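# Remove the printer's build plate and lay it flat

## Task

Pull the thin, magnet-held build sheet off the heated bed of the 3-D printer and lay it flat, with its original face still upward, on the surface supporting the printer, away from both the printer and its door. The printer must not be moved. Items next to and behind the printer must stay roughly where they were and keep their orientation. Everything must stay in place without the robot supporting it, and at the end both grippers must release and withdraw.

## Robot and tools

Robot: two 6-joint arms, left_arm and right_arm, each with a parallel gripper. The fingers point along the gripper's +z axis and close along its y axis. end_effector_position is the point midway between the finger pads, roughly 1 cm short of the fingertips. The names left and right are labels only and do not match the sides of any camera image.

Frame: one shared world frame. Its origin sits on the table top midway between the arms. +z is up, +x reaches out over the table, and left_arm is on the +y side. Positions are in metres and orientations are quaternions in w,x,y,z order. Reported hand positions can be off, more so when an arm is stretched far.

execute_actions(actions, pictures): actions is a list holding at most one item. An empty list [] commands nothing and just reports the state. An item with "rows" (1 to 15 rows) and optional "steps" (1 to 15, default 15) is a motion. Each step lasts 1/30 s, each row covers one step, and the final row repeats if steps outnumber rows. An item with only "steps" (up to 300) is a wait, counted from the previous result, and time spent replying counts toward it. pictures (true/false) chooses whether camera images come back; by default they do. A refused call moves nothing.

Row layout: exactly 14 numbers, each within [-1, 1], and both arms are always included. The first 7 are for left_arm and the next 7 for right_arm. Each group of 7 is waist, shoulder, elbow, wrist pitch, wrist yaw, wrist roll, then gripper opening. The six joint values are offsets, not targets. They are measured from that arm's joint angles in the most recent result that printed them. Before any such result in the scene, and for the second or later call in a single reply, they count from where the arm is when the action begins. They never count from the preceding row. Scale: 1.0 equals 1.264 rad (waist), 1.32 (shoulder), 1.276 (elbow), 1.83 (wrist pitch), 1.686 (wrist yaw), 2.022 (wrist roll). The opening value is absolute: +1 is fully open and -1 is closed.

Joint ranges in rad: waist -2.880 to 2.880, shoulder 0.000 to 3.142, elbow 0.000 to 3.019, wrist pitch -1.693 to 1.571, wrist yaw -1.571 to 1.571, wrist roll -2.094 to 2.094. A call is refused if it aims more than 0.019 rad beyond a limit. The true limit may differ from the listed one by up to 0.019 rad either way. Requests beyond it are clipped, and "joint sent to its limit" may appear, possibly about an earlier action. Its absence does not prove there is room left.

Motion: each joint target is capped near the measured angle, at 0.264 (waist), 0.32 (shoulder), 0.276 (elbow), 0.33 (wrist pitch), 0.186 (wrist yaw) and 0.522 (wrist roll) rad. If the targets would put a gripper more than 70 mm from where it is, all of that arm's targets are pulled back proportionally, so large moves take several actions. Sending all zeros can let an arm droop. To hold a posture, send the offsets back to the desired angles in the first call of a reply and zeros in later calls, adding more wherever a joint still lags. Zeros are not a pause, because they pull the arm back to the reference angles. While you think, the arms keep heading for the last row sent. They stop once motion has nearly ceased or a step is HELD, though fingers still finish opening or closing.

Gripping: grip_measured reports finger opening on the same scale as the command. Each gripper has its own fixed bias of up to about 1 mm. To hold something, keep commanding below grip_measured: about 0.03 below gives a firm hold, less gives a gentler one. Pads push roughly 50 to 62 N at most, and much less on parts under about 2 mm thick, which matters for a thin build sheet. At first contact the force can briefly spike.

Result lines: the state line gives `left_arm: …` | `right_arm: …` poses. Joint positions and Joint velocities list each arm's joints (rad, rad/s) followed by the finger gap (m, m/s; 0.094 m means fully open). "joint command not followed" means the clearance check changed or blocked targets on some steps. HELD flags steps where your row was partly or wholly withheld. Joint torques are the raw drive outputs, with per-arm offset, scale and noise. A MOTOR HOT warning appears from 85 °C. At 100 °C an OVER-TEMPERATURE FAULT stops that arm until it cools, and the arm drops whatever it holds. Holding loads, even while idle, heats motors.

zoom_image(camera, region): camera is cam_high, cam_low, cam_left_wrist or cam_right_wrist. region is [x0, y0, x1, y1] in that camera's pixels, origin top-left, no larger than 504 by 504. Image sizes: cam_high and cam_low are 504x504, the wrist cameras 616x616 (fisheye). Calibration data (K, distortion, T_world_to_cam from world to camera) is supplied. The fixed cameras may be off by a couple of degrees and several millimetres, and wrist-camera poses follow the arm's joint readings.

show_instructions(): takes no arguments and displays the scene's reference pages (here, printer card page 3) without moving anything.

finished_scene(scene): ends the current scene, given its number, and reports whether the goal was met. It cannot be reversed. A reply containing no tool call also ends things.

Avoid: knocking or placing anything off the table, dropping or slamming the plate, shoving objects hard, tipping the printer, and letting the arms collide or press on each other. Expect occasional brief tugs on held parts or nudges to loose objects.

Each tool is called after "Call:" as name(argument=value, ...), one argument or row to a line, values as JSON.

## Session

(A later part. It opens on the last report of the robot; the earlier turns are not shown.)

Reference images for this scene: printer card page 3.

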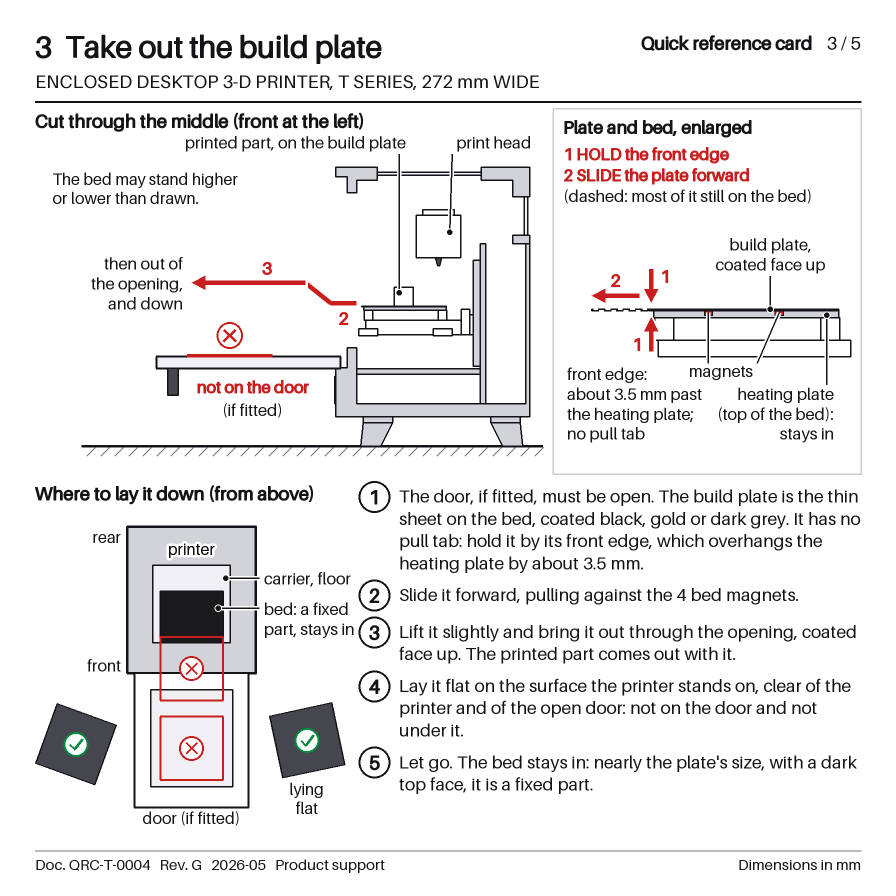

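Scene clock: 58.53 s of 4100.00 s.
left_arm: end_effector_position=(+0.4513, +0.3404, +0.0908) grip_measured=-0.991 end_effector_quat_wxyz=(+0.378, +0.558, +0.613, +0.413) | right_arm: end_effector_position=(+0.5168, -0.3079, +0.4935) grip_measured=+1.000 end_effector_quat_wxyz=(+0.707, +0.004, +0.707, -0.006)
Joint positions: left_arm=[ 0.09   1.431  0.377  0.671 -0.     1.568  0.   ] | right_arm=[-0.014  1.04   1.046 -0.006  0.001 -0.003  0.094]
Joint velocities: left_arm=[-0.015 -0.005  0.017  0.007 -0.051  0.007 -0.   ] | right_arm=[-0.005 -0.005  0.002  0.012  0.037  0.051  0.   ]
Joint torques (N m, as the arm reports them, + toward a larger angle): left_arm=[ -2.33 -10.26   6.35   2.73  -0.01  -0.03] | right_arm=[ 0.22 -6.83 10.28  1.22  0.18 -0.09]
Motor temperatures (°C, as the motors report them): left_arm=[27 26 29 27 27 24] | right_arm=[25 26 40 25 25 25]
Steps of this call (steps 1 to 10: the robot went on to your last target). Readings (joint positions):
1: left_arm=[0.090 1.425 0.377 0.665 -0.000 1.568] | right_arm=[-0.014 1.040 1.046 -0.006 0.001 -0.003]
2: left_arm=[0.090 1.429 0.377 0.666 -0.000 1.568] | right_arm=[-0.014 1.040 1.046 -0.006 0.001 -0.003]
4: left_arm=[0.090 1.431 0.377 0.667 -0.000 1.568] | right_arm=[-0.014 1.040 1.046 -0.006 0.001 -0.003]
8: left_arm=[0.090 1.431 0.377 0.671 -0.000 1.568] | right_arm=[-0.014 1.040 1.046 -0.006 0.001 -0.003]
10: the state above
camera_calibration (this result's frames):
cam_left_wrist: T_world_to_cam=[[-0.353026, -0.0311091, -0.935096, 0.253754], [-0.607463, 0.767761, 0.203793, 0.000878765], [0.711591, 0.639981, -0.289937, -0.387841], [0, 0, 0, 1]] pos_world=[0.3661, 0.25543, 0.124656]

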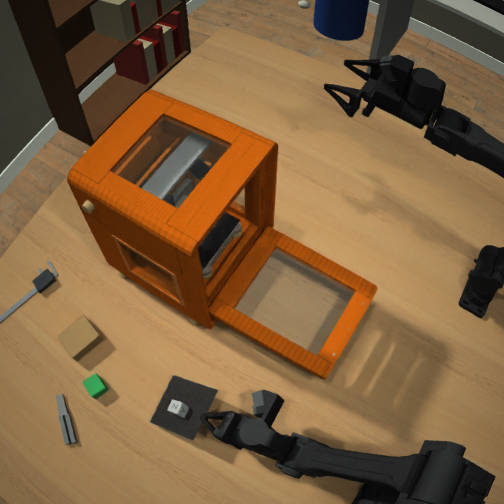

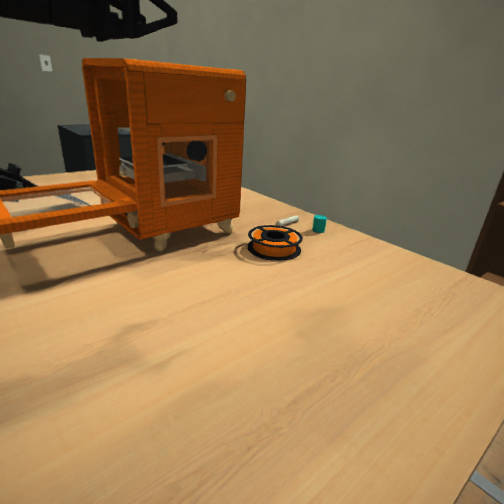

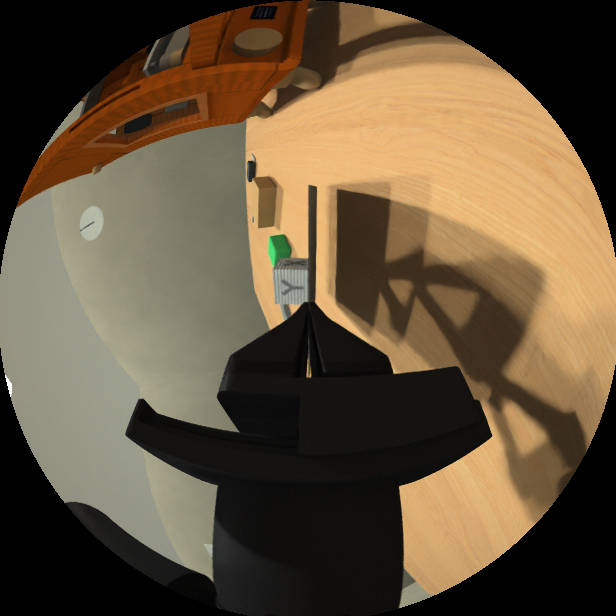

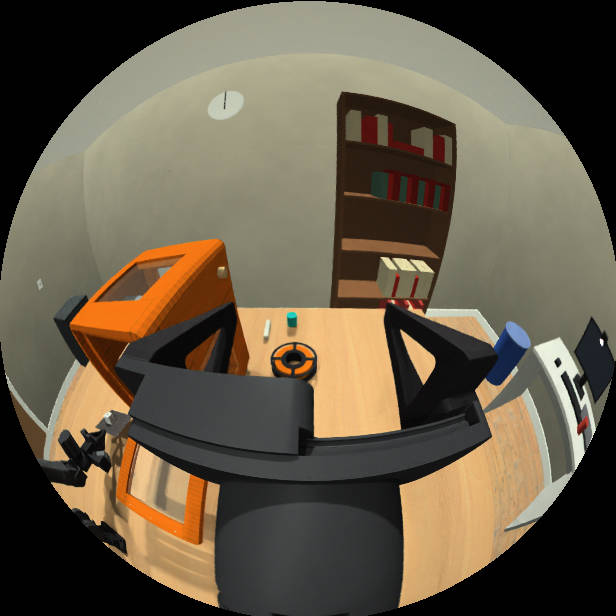

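Call:
execute_actions(
  actions=[],
)

Scene clock: 62.47 s of 4100.00 s.
left_arm: end_effector_position=(+0.4513, +0.3404, +0.0908) grip_measured=-0.991 end_effector_quat_wxyz=(+0.378, +0.558, +0.613, +0.413) | right_arm: end_effector_position=(+0.5168, -0.3079, +0.4935) grip_measured=+1.000 end_effector_quat_wxyz=(+0.707, +0.004, +0.707, -0.006)
Joint positions: left_arm=[ 0.09   1.431  0.377  0.671 -0.     1.568  0.   ] | right_arm=[-0.014  1.04   1.046 -0.006  0.001 -0.003  0.094]
Joint velocities: left_arm=[-0.005 -0.024 -0.012  0.007  0.051 -0.007  0.001] | right_arm=[-0.024 -0.005 -0.022  0.002 -0.022  0.022  0.   ]
Joint torques (N m, as the arm reports them, + toward a larger angle): left_arm=[ -2.37 -10.26   6.35   2.75  -0.02  -0.03] | right_arm=[ 0.23 -6.85 10.28  1.21  0.17 -0.09]
Motor temperatures (°C, as the motors report them): left_arm=[27 26 29 27 27 24] | right_arm=[25 26 41 25 25 25]
Steps of this call (steps 1 to 30: the robot went on to your last target; steps 31 to 90: nothing new was sent; then 0.93 s passed at rest). Readings (joint positions):
1: left_arm=[0.090 1.431 0.377 0.671 -0.000 1.568] | right_arm=[-0.014 1.040 1.046 -0.006 0.001 -0.003]
2: left_arm=[0.090 1.431 0.377 0.671 -0.000 1.568] | right_arm=[-0.014 1.040 1.046 -0.006 0.001 -0.003]
4: left_arm=[0.090 1.431 0.377 0.671 -0.000 1.568] | right_arm=[-0.014 1.040 1.046 -0.006 0.001 -0.003]
8: left_arm=[0.090 1.431 0.377 0.671 -0.000 1.568] | right_arm=[-0.014 1.040 1.046 -0.006 0.001 -0.003]
90: the state above
All arms were judged still, so your last target was given up. Only a new action makes them travel on or press farther. Fingers that are still opening or closing keep moving.
camera_calibration (this result's frames):
cam_left_wrist: T_world_to_cam=[[-0.353026, -0.0311091, -0.935096, 0.253754], [-0.607463, 0.767761, 0.203793, 0.000878765], [0.711591, 0.639981, -0.289937, -0.387841], [0, 0, 0, 1]] pos_world=[0.3661, 0.25543, 0.124656]

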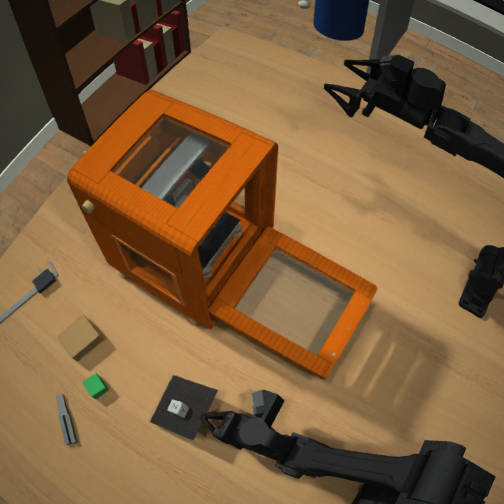

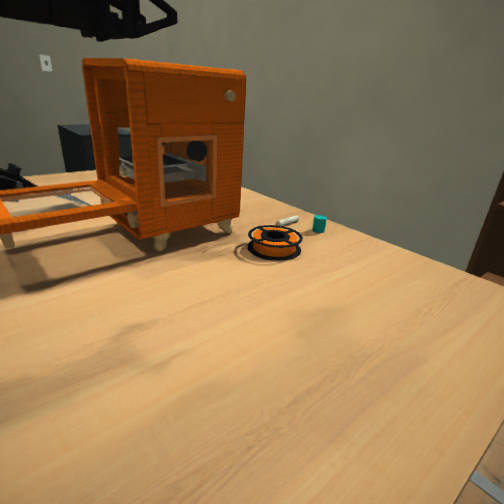

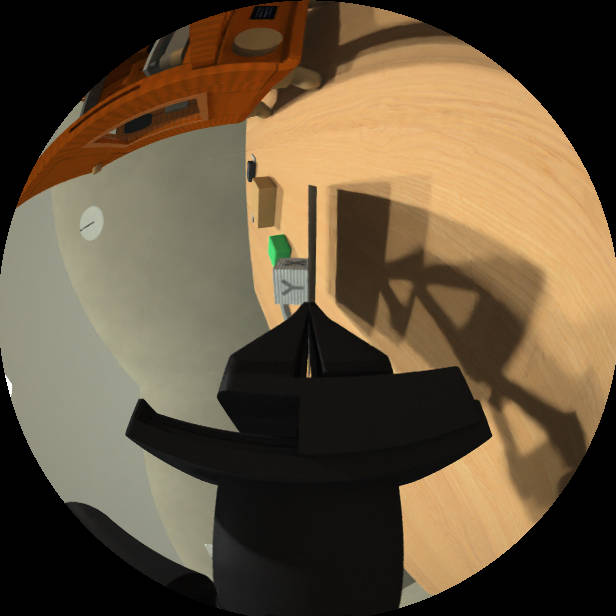

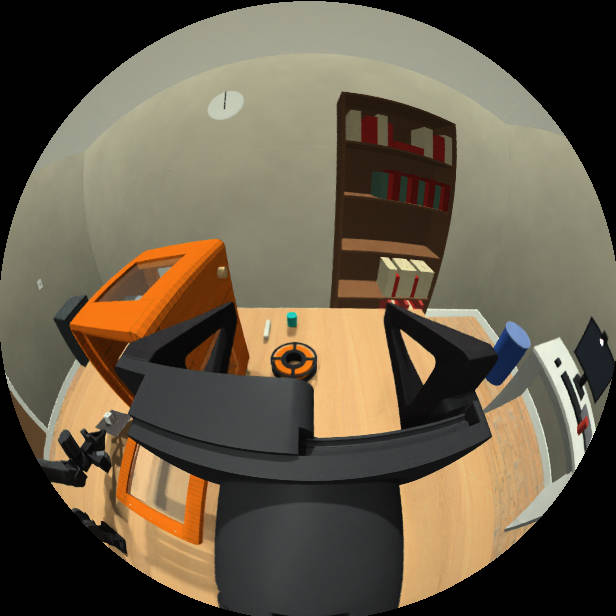

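Call:
execute_actions(
  actions=[
    {"rows":[[0,0,0.01,-0.003,0,0,-1,0,0,0.01,0,0,0,1],[0,0,0.01,-0.006,0,0,-1,0,0,0.01,0,0,0,1],[0,0,0.01,-0.009,0,0,-1,0,0,0.01,0,0,0,1],[0,0,0.01,-0.012,0,0,-1,0,0,0.01,0,0,0,1],[0,0,0.01,-0.015,0,0,-1,0,0,0.01,0,0,0,1],[0,0,0.01,-0.018,0,0,-1,0,0,0.01,0,0,0,1],[0,0,0.01,-0.021,0,0,-1,0,0,0.01,0,0,0,1],[0,0,0.01,-0.024,0,0,-1,0,0,0.01,0,0,0,1],[0,0,0.01,-0.027,0,0,-1,0,0,0.01,0,0,0,1],[0,0,0.01,-0.03,0,0,-1,0,0,0.01,0,0,0,1],[0,0,0.01,-0.033,0,0,-1,0,0,0.01,0,0,0,1],[0,0,0.01,-0.036,0,0,-1,0,0,0.01,0,0,0,1]],"steps":15},
  ],
  pictures=false,
)

Call:
execute_actions(
  actions=[
    {"steps":8},
  ],
)

Scene clock: 64.90 s of 4100.00 s.
left_arm: end_effector_position=(+0.4451, +0.3398, +0.0767) grip_measured=-0.992 end_effector_quat_wxyz=(+0.360, +0.570, +0.625, +0.393) | right_arm: end_effector_position=(+0.5168, -0.3079, +0.4935) grip_measured=+1.000 end_effector_quat_wxyz=(+0.707, +0.004, +0.707, -0.006)
Joint positions: left_arm=[ 0.09   1.431  0.377  0.609 -0.     1.568  0.   ] | right_arm=[-0.014  1.04   1.046 -0.006  0.001 -0.003  0.094]
Joint velocities: left_arm=[-0.005 -0.005  0.012 -0.012 -0.007 -0.007  0.   ] | right_arm=[-0.024 -0.015 -0.007 -0.012 -0.007  0.022  0.   ]
Joint torques (N m, as the arm reports them, + toward a larger angle): left_arm=[-2.2  -9.81  6.22  1.55 -0.03 -0.03] | right_arm=[ 0.29 -6.83 10.26  1.22  0.18 -0.09]
Motor temperatures (°C, as the motors report them): left_arm=[27 26 29 27 27 24] | right_arm=[25 26 41 25 25 25]
Steps of this call (steps 1 to 58: nothing new was sent; steps 59 to 73: all 15 steps of this action). Readings (joint positions):
59: left_arm=[0.090 1.431 0.377 0.670 -0.000 1.568] | right_arm=[-0.014 1.040 1.046 -0.006 0.001 -0.003]
60: left_arm=[0.090 1.431 0.377 0.667 -0.000 1.568] | right_arm=[-0.014 1.040 1.046 -0.006 0.001 -0.003]
62: left_arm=[0.090 1.431 0.377 0.658 -0.000 1.568] | right_arm=[-0.014 1.040 1.046 -0.006 0.001 -0.003]
66: left_arm=[0.090 1.431 0.377 0.636 -0.000 1.568] | right_arm=[-0.014 1.040 1.046 -0.006 0.001 -0.003]
73: the state above

Scene clock: 65.17 s of 4100.00 s.
left_arm: end_effector_position=(+0.4451, +0.3398, +0.0766) grip_measured=-0.992 end_effector_quat_wxyz=(+0.360, +0.570, +0.625, +0.393) | right_arm: end_effector_position=(+0.5168, -0.3079, +0.4935) grip_measured=+1.000 end_effector_quat_wxyz=(+0.707, +0.004, +0.707, -0.006)
Joint positions: left_arm=[ 0.09   1.431  0.377  0.608 -0.     1.568  0.   ] | right_arm=[-0.014  1.04   1.046 -0.006  0.001 -0.003  0.094]
Joint velocities: left_arm=[-0.015  0.015  0.002 -0.012  0.051  0.007  0.001] | right_arm=[ 0.005 -0.015 -0.002 -0.007  0.007  0.022  0.   ]
Joint torques (N m, as the arm reports them, + toward a larger angle): left_arm=[-2.29 -9.83  6.36  1.59 -0.01 -0.04] | right_arm=[ 0.23 -6.84 10.28  1.22  0.17 -0.09]
Motor temperatures (°C, as the motors report them): left_arm=[27 26 29 27 27 24] | right_arm=[25 26 41 25 25 25]
Steps of this call (steps 1 to 8: the robot went on to your last target). Readings (joint positions):
1: left_arm=[0.090 1.431 0.377 0.609 -0.000 1.568] | right_arm=[-0.014 1.040 1.046 -0.006 0.001 -0.003]
2: left_arm=[0.090 1.431 0.377 0.608 -0.000 1.568] | right_arm=[-0.014 1.040 1.046 -0.006 0.001 -0.003]
4: left_arm=[0.090 1.431 0.377 0.608 -0.000 1.568] | right_arm=[-0.014 1.040 1.046 -0.006 0.001 -0.003]
8: the state above
camera_calibration (this result's frames):
cam_left_wrist: T_world_to_cam=[[-0.410908, -0.0363333, -0.910953, 0.263989], [-0.593639, 0.769009, 0.237104, -0.00871218], [0.691916, 0.638205, -0.337561, -0.374152], [0, 0, 0, 1]] pos_world=[0.362185, 0.255077, 0.116248]

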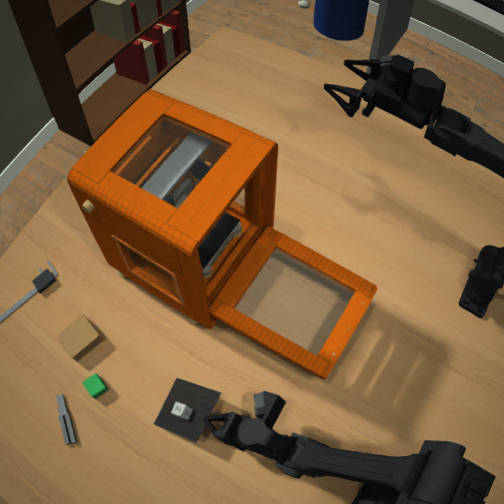

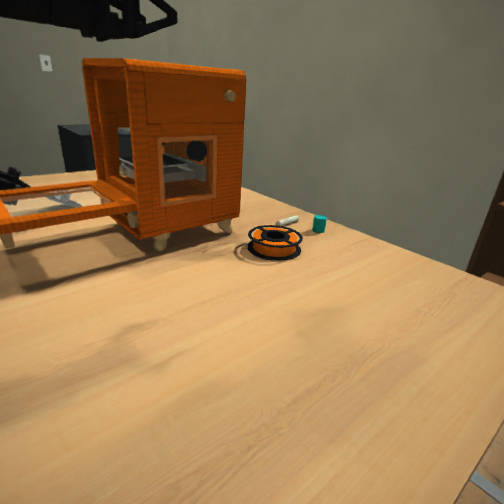

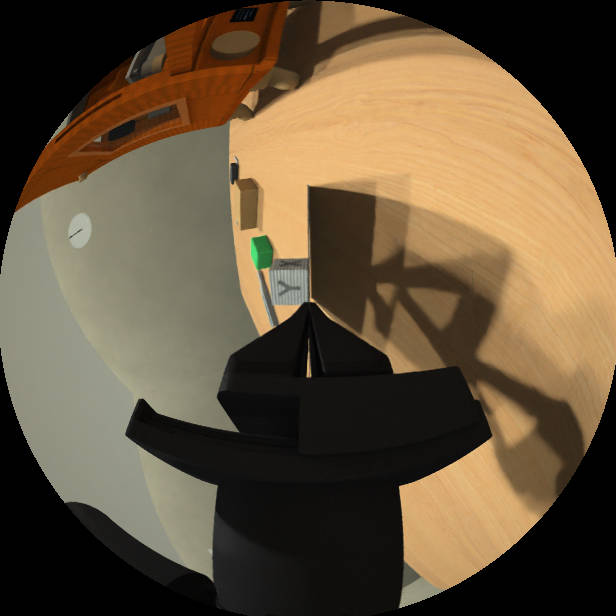

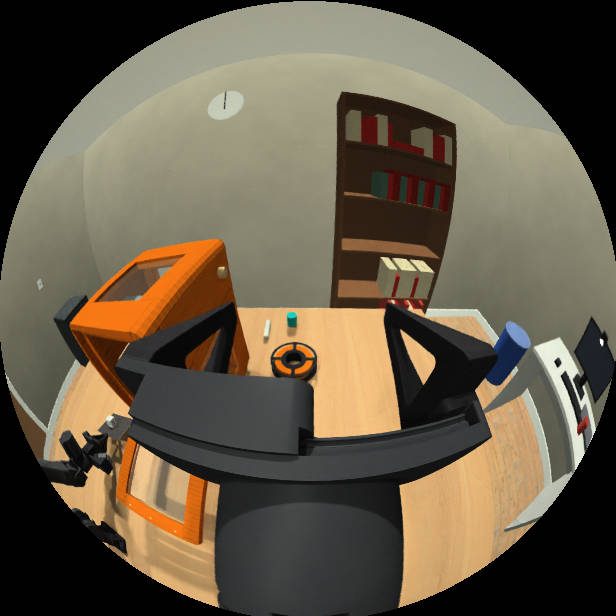

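Call:
execute_actions(
  actions=[
    {"rows":[[0,0,0.01,0,0,0,-0.96,0,0,0.01,0,0,0,1],[0,0,0.01,0,0,0,-0.92,0,0,0.01,0,0,0,1],[0,0,0.01,0,0,0,-0.89,0,0,0.01,0,0,0,1],[0,0.003,0.01,-0.004,0,0,-0.86,0,0,0.01,0,0,0,1],[0,0.006,0.01,-0.008,0,0,-0.83,0,0,0.01,0,0,0,1],[0,0.009,0.01,-0.012,0,0,-0.8,0,0,0.01,0,0,0,1],[0,0.012,0.01,-0.016,0,0,-0.78,0,0,0.01,0,0,0,1],[0,0.015,0.01,-0.02,0,0,-0.76,0,0,0.01,0,0,0,1],[0,0.018,0.01,-0.025,0,0,-0.74,0,0,0.01,0,0,0,1],[0,0.021,0.01,-0.03,0,0,-0.72,0,0,0.01,0,0,0,1],[0,0.024,0.01,-0.035,0,0,-0.7,0,0,0.01,0,0,0,1],[0,0.027,0.01,-0.04,0,0,-0.7,0,0,0.01,0,0,0,1],[0,0.029,0.01,-0.044,0,0,-0.7,0,0,0.01,0,0,0,1],[0,0.031,0.01,-0.047,0,0,-0.7,0,0,0.01,0,0,0,1],[0,0.033,0.01,-0.05,0,0,-0.7,0,0,0.01,0,0,0,1]],"steps":15},
  ],
  pictures=false,
)

Call:
execute_actions(
  actions=[
    {"steps":8},
  ],
)

Scene clock: 68.67 s of 4100.00 s.
left_arm: end_effector_position=(+0.4340, +0.3388, +0.0470) grip_measured=-0.702 end_effector_quat_wxyz=(+0.329, +0.588, +0.646, +0.359) | right_arm: end_effector_position=(+0.5168, -0.3079, +0.4935) grip_measured=+1.000 end_effector_quat_wxyz=(+0.707, +0.004, +0.707, -0.006)
Joint positions: left_arm=[ 0.09   1.463  0.377  0.532 -0.     1.568  0.014] | right_arm=[-0.014  1.04   1.046 -0.006  0.001 -0.003  0.094]
Joint velocities: left_arm=[-0.005  0.112  0.012 -0.198  0.066  0.095 -0.001] | right_arm=[ 0.015 -0.005  0.022 -0.002  0.051  0.066  0.   ]
Joint torques (N m, as the arm reports them, + toward a larger angle): left_arm=[-2.39 -9.28  6.05  1.55  0.   -0.03] | right_arm=[ 0.22 -6.88 10.29  1.24  0.17 -0.09]
Motor temperatures (°C, as the motors report them): left_arm=[27 26 29 27 27 24] | right_arm=[25 26 41 25 25 25]
Steps of this call (steps 1 to 15: the robot went on to your last target; steps 16 to 90: nothing new was sent; steps 91 to 105: all 15 steps of this action). Readings (joint positions):
91: left_arm=[0.090 1.431 0.377 0.608 -0.000 1.568] | right_arm=[-0.014 1.040 1.046 -0.006 0.001 -0.003]
92: left_arm=[0.090 1.431 0.377 0.608 -0.000 1.568] | right_arm=[-0.014 1.040 1.046 -0.006 0.001 -0.003]
94: left_arm=[0.090 1.431 0.377 0.607 -0.000 1.568] | right_arm=[-0.014 1.040 1.046 -0.006 0.001 -0.003]
98: left_arm=[0.090 1.433 0.377 0.589 -0.000 1.568] | right_arm=[-0.014 1.040 1.046 -0.006 0.001 -0.003]
105: the state above

Scene clock: 68.93 s of 4100.00 s.
left_arm: end_effector_position=(+0.4316, +0.3386, +0.0409) grip_measured=-0.702 end_effector_quat_wxyz=(+0.323, +0.592, +0.649, +0.352) | right_arm: end_effector_position=(+0.5168, -0.3079, +0.4935) grip_measured=+1.000 end_effector_quat_wxyz=(+0.707, +0.004, +0.707, -0.006)
Joint positions: left_arm=[ 0.09   1.471  0.377  0.52  -0.     1.568  0.014] | right_arm=[-0.014  1.04   1.046 -0.006  0.001 -0.003  0.094]
Joint velocities: left_arm=[-0.005  0.015 -0.017 -0.022  0.007 -0.007  0.   ] | right_arm=[-0.005 -0.015 -0.002  0.012 -0.051  0.007  0.   ]
Joint torques (N m, as the arm reports them, + toward a larger angle): left_arm=[-2.3  -9.39  6.05  1.43  0.   -0.02] | right_arm=[ 0.25 -6.85 10.29  1.22  0.18 -0.09]
Motor temperatures (°C, as the motors report them): left_arm=[27 26 29 27 27 24] | right_arm=[25 26 41 25 25 25]
Steps of this call (steps 1 to 8: the robot went on to your last target). Readings (joint positions):
1: left_arm=[0.090 1.466 0.377 0.527 -0.000 1.568] | right_arm=[-0.014 1.040 1.046 -0.006 0.001 -0.003]
2: left_arm=[0.090 1.469 0.377 0.523 -0.000 1.568] | right_arm=[-0.014 1.040 1.046 -0.006 0.001 -0.003]
4: left_arm=[0.090 1.471 0.377 0.520 -0.000 1.568] | right_arm=[-0.014 1.040 1.046 -0.006 0.001 -0.003]
8: the state above
camera_calibration (this result's frames):
cam_left_wrist: T_world_to_cam=[[-0.523832, -0.0465254, -0.85055, 0.275583], [-0.559073, 0.772129, 0.302083, -0.0259317], [0.642679, 0.633761, -0.430477, -0.349565], [0, 0, 0, 1]] pos_world=[0.35452, 0.254385, 0.0917514]

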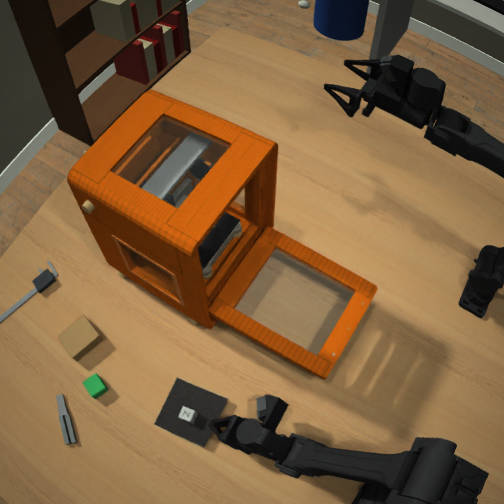

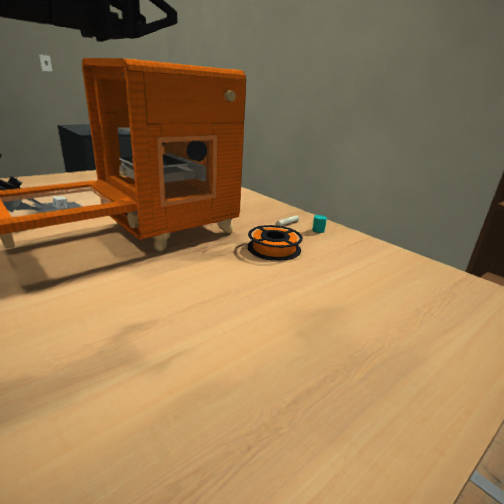

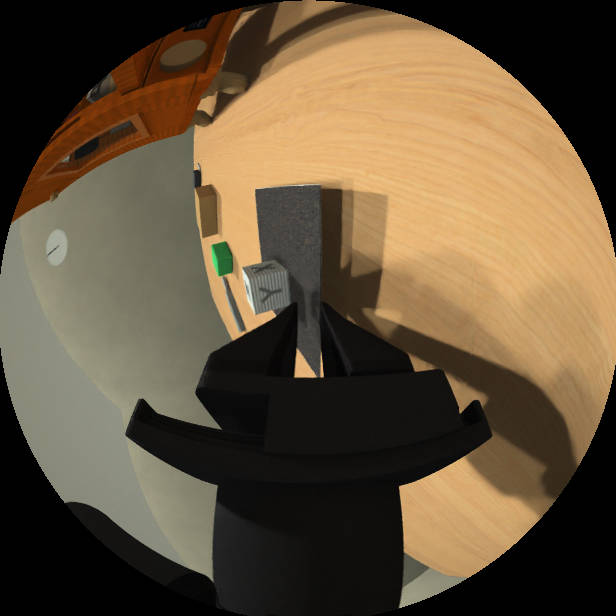

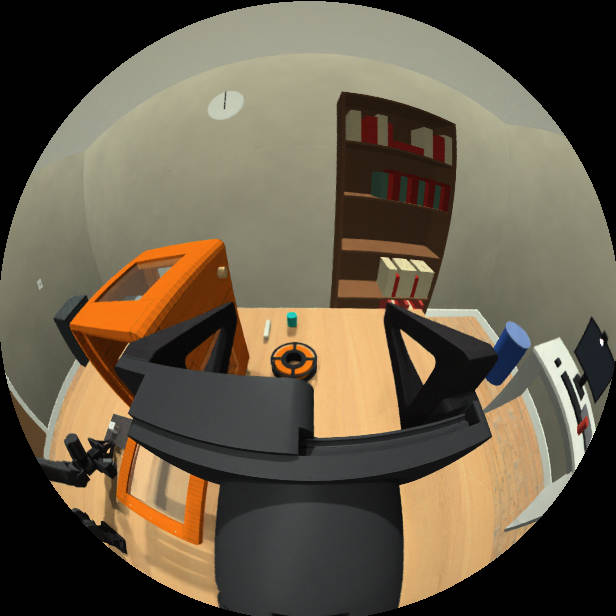

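Call:
execute_actions(
  actions=[
    {"rows":[[0,-0.006,0.01,-0.006,0,0,-0.7,0,0,0.01,0,0,0,1],[0,-0.011,0.01,-0.012,0,0,-0.7,0,0,0.01,0,0,0,1],[0,-0.016,0.01,-0.019,0,0,-0.7,0,0,0.01,0,0,0,1],[0,-0.02,0.01,-0.026,0,0,-0.7,0,0,0.01,0,0,0,1],[0,-0.025,0.01,-0.033,0,0,-0.7,0,0,0.01,0,0,0,1],[0,-0.029,0.01,-0.04,0,0,-0.7,0,0,0.01,0,0,0,1],[0,-0.034,0.01,-0.047,0,0,-0.7,0,0,0.01,0,0,0,1],[0,-0.038,0.01,-0.054,0,0,-0.7,0,0,0.01,0,0,0,1],[0,-0.043,0.01,-0.061,0,0,-0.7,0,0,0.01,0,0,0,1],[0,-0.047,0.01,-0.068,0,0,-0.7,0,0,0.01,0,0,0,1],[0,-0.052,0.01,-0.075,0,0,-0.7,0,0,0.01,0,0,0,1],[0,-0.056,0.01,-0.082,0,0,-0.7,0,0,0.01,0,0,0,1],[0,-0.061,0.01,-0.089,0,0,-0.7,0,0,0.01,0,0,0,1],[0,-0.065,0.01,-0.096,0,0,-0.7,0,0,0.01,0,0,0,1],[0,-0.068,0.01,-0.102,0,0,-0.7,0,0,0.01,0,0,0,1]],"steps":15},
  ],
  pictures=false,
)

Call:
execute_actions(
  actions=[
    {"steps":8},
  ],
)

Scene clock: 71.60 s of 4100.00 s.
left_arm: end_effector_position=(+0.4156, +0.3371, +0.0371) grip_measured=-0.702 end_effector_quat_wxyz=(+0.296, +0.605, +0.664, +0.323) | right_arm: end_effector_position=(+0.5168, -0.3079, +0.4935) grip_measured=+1.000 end_effector_quat_wxyz=(+0.707, +0.004, +0.707, -0.006)
Joint positions: left_arm=[ 0.09   1.403  0.377  0.363 -0.     1.568  0.014] | right_arm=[-0.014  1.04   1.046 -0.006  0.001 -0.003  0.094]
Joint velocities: left_arm=[-0.005 -0.19   0.002 -0.364 -0.066 -0.037 -0.   ] | right_arm=[-0.015  0.005  0.002 -0.007 -0.037 -0.007  0.   ]
Joint torques (N m, as the arm reports them, + toward a larger angle): left_arm=[ -2.42 -10.32   6.36   1.29   0.01  -0.02] | right_arm=[ 0.23 -6.82 10.28  1.23  0.17 -0.09]
Motor temperatures (°C, as the motors report them): left_arm=[27 25 28 27 27 24] | right_arm=[25 26 41 25 25 25]
Steps of this call (steps 1 to 30: the robot went on to your last target; steps 31 to 65: nothing new was sent; steps 66 to 80: all 15 steps of this action). Readings (joint positions):
66: left_arm=[0.090 1.471 0.377 0.518 -0.000 1.568] | right_arm=[-0.014 1.040 1.046 -0.006 0.001 -0.003]
67: left_arm=[0.090 1.471 0.377 0.514 -0.000 1.568] | right_arm=[-0.014 1.040 1.046 -0.006 0.001 -0.003]
69: left_arm=[0.090 1.470 0.377 0.497 -0.000 1.568] | right_arm=[-0.014 1.040 1.046 -0.006 0.001 -0.003]
73: left_arm=[0.090 1.453 0.377 0.450 -0.000 1.568] | right_arm=[-0.014 1.040 1.046 -0.006 0.001 -0.003]
80: the state above

Scene clock: 71.87 s of 4100.00 s.
left_arm: end_effector_position=(+0.4129, +0.3369, +0.0366) grip_measured=-0.702 end_effector_quat_wxyz=(+0.292, +0.607, +0.666, +0.319) | right_arm: end_effector_position=(+0.5168, -0.3079, +0.4935) grip_measured=+1.000 end_effector_quat_wxyz=(+0.707, +0.004, +0.707, -0.006)
Joint positions: left_arm=[ 0.09   1.392  0.377  0.339 -0.     1.568  0.014] | right_arm=[-0.014  1.04   1.046 -0.006  0.001 -0.003  0.094]
Joint velocities: left_arm=[-0.005  0.005 -0.022 -0.012  0.022 -0.095  0.   ] | right_arm=[-0.015  0.005 -0.017  0.012  0.051  0.007  0.   ]
Joint torques (N m, as the arm reports them, + toward a larger angle): left_arm=[ -2.47 -10.09   6.42   1.24   0.    -0.02] | right_arm=[ 0.32 -6.85 10.29  1.24  0.17 -0.09]
Motor temperatures (°C, as the motors report them): left_arm=[27 25 28 27 27 24] | right_arm=[25 26 41 25 25 25]
Steps of this call (steps 1 to 8: the robot went on to your last target). Readings (joint positions):
1: left_arm=[0.090 1.398 0.377 0.353 -0.000 1.568] | right_arm=[-0.014 1.040 1.046 -0.006 0.001 -0.003]
2: left_arm=[0.090 1.394 0.377 0.347 -0.000 1.568] | right_arm=[-0.014 1.040 1.046 -0.006 0.001 -0.003]
4: left_arm=[0.090 1.392 0.377 0.342 -0.000 1.568] | right_arm=[-0.014 1.040 1.046 -0.006 0.001 -0.003]
8: the state above
camera_calibration (this result's frames):
cam_left_wrist: T_world_to_cam=[[-0.60725, -0.0540543, -0.79267, 0.296904], [-0.525967, 0.775117, 0.350076, -0.0502111], [0.595489, 0.629502, -0.49912, -0.314905], [0, 0, 0, 1]] pos_world=[0.341408, 0.253201, 0.0957496]

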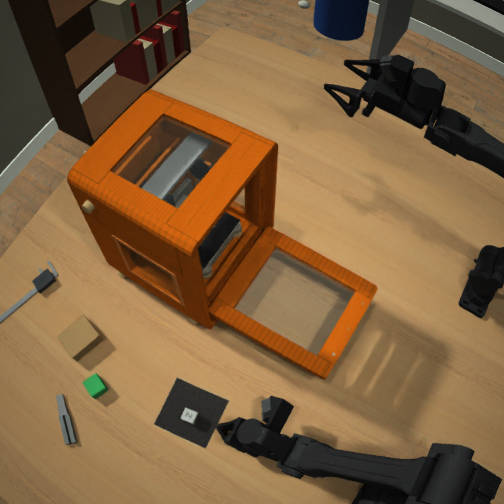

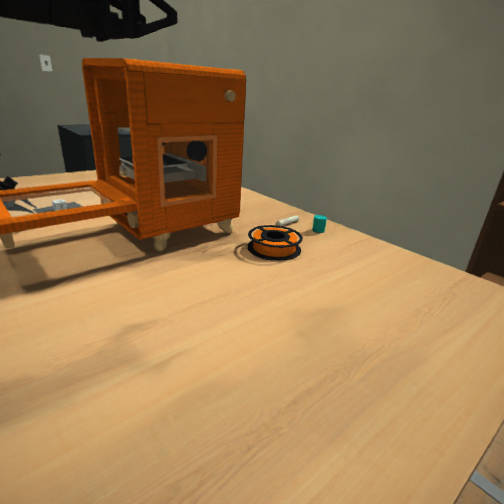

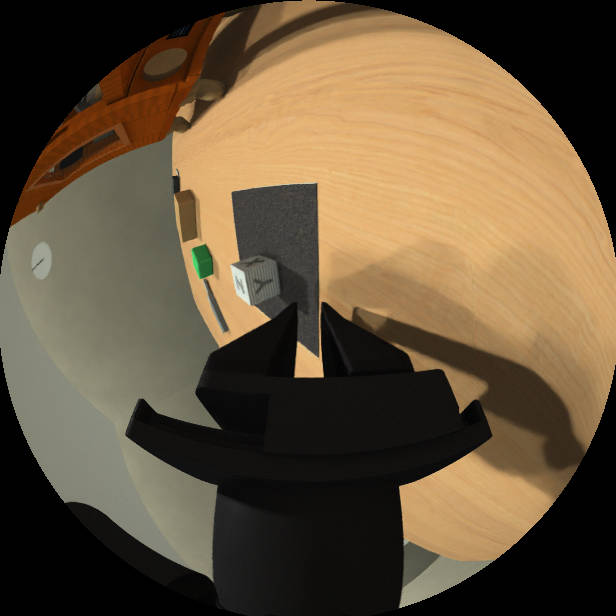

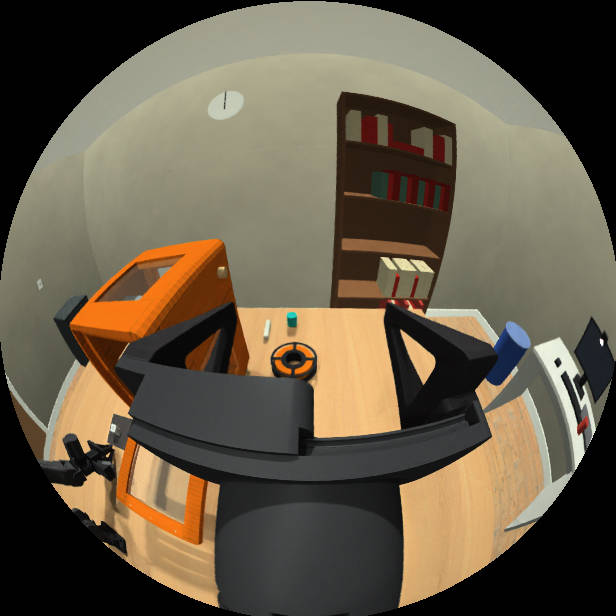

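Flat (shadow gone). Retreat.

Call:
execute_actions(
  actions=[
    {"rows":[[0,-0.02,0.01,0,0,0,-0.7,0,0,0.01,0,0,0,1],[0,-0.04,0.01,-0.005,0,0,-0.7,0,0,0.01,0,0,0,1],[0,-0.07,0.01,-0.02,0,0,-0.7,0,0,0.01,0,0,0,1],[0,-0.11,0.01,-0.04,0,0,-0.7,0,0,0.01,0,0,0,1],[0,-0.15,0.01,-0.06,0,0,-0.7,0,0,0.01,0,0,0,1],[0,-0.2,0.01,-0.09,0,0,-0.7,0,0,0.01,0,0,0,1],[0,-0.25,0.01,-0.12,0,0,-0.7,0,0,0.01,0,0,0,1],[0,-0.3,0.01,-0.15,0,0,-0.7,0,0,0.01,0,0,0,1],[0,-0.35,0.01,-0.18,0,0,-0.7,0,0,0.01,0,0,0,1],[0,-0.4,0.01,-0.21,0,0,-0.7,0,0,0.01,0,0,0,1],[0,-0.45,0.01,-0.24,0,0,-0.7,0,0,0.01,0,0,0,1],[0,-0.5,0.01,-0.27,0,0,-0.7,0,0,0.01,0,0,0,1],[0,-0.54,0.01,-0.29,0,0,-0.7,0,0,0.01,0,0,0,1],[0,-0.57,0.01,-0.31,0,0,-0.7,0,0,0.01,0,0,0,1],[0,-0.59,0.01,-0.32,0,0,-0.7,0,0,0.01,0,0,0,1]],"steps":15},
  ],
  pictures=false,
)

Call:
execute_actions(
  actions=[
    {"steps":12},
  ],
)

Scene clock: 75.67 s of 4100.00 s.
left_arm: end_effector_position=(+0.3502, +0.3312, +0.2037) grip_measured=-0.702 end_effector_quat_wxyz=(+0.359, +0.570, +0.626, +0.393) | right_arm: end_effector_position=(+0.5168, -0.3079, +0.4935) grip_measured=+1.000 end_effector_quat_wxyz=(+0.707, +0.004, +0.707, -0.006)
Joint positions: left_arm=[ 0.09   0.654  0.377 -0.171 -0.     1.568  0.014] | right_arm=[-0.014  1.04   1.046 -0.006  0.001 -0.003  0.094]
Joint velocities: left_arm=[-0.015 -1.538  0.012 -0.979 -0.022 -0.066 -0.001] | right_arm=[ 0.005 -0.015  0.002 -0.007  0.007 -0.037  0.   ]
Joint torques (N m, as the arm reports them, + toward a larger angle): left_arm=[-2.32  2.78  9.95  1.55 -0.01 -0.04] | right_arm=[ 0.27 -6.82 10.29  1.22  0.17 -0.09]
Motor temperatures (°C, as the motors report them): left_arm=[27 25 28 27 27 24] | right_arm=[25 26 41 25 25 25]
Steps of this call (steps 1 to 30: the robot went on to your last target; steps 31 to 90: nothing new was sent; then 0.30 s passed at rest; steps 91 to 105: all 15 steps of this action). Readings (joint positions):
91: left_arm=[0.090 1.392 0.377 0.339 -0.000 1.568] | right_arm=[-0.014 1.040 1.046 -0.006 0.001 -0.003]
92: left_arm=[0.090 1.388 0.377 0.338 -0.000 1.568] | right_arm=[-0.014 1.040 1.046 -0.006 0.001 -0.003]
94: left_arm=[0.090 1.358 0.377 0.312 -0.000 1.568] | right_arm=[-0.014 1.040 1.046 -0.006 0.001 -0.003]
98: left_arm=[0.090 1.159 0.377 0.163 -0.000 1.568] | right_arm=[-0.014 1.040 1.046 -0.006 0.001 -0.003]
105: the state above

Scene clock: 76.07 s of 4100.00 s.
left_arm: end_effector_position=(+0.3395, +0.3303, +0.2017) grip_measured=-0.702 end_effector_quat_wxyz=(+0.351, +0.575, +0.631, +0.384) | right_arm: end_effector_position=(+0.5168, -0.3079, +0.4935) grip_measured=+1.000 end_effector_quat_wxyz=(+0.707, +0.004, +0.707, -0.006)
Joint positions: left_arm=[ 0.09   0.612  0.377 -0.241 -0.     1.568  0.014] | right_arm=[-0.014  1.04   1.046 -0.006  0.001 -0.003  0.094]
Joint velocities: left_arm=[-0.015 -0.005 -0.017  0.007  0.051 -0.051 -0.   ] | right_arm=[-0.005 -0.005 -0.002  0.002 -0.095  0.051  0.   ]
Joint torques (N m, as the arm reports them, + toward a larger angle): left_arm=[-2.33 -1.78 10.1   1.45 -0.01 -0.03] | right_arm=[ 0.26 -6.83 10.29  1.23  0.17 -0.09]
Motor temperatures (°C, as the motors report them): left_arm=[27 25 28 27 27 24] | right_arm=[25 26 41 25 25 25]
Steps of this call (steps 1 to 12: the robot went on to your last target). Readings (joint positions):
1: left_arm=[0.090 0.610 0.377 -0.197 -0.000 1.568] | right_arm=[-0.014 1.040 1.046 -0.006 0.001 -0.003]
2: left_arm=[0.090 0.584 0.377 -0.212 -0.000 1.568] | right_arm=[-0.014 1.040 1.046 -0.006 0.001 -0.003]
4: left_arm=[0.090 0.573 0.377 -0.226 -0.000 1.568] | right_arm=[-0.014 1.040 1.046 -0.006 0.001 -0.003]
8: left_arm=[0.090 0.604 0.377 -0.239 -0.000 1.568] | right_arm=[-0.014 1.040 1.046 -0.006 0.001 -0.003]
12: the state above
camera_calibration (this result's frames):
cam_left_wrist: T_world_to_cam=[[-0.4384, -0.0388146, -0.897941, 0.341773], [-0.586191, 0.769681, 0.252925, -0.0996652], [0.681311, 0.637248, -0.360181, -0.244308], [0, 0, 0, 1]] pos_world=[0.25786, 0.245661, 0.244105]

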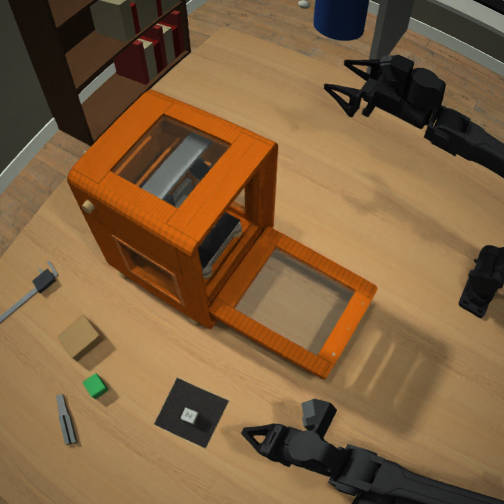

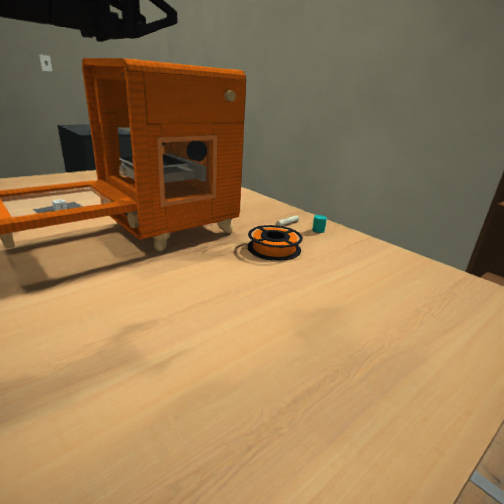

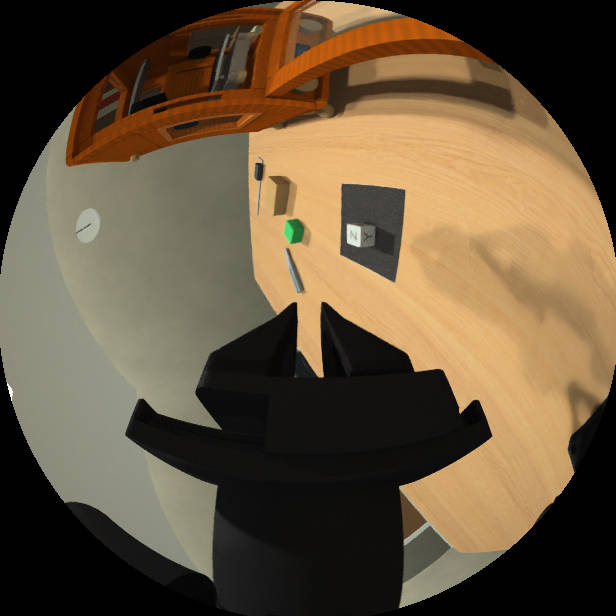

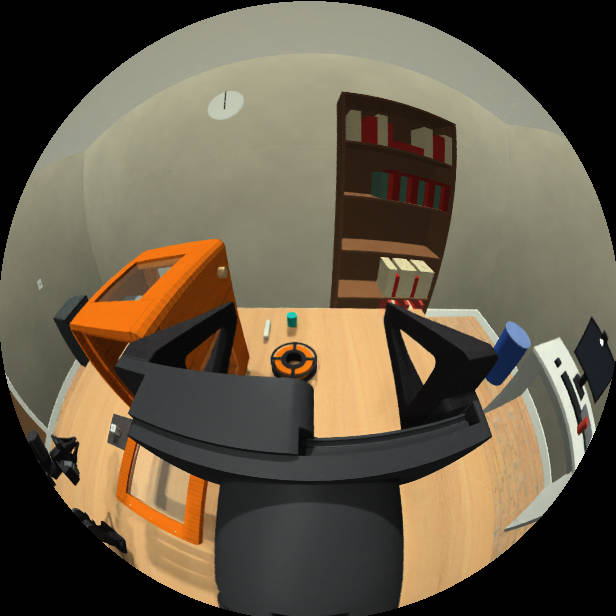

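Call:
finished_scene(
  scene=2,
)

The scene is finished: the task was done.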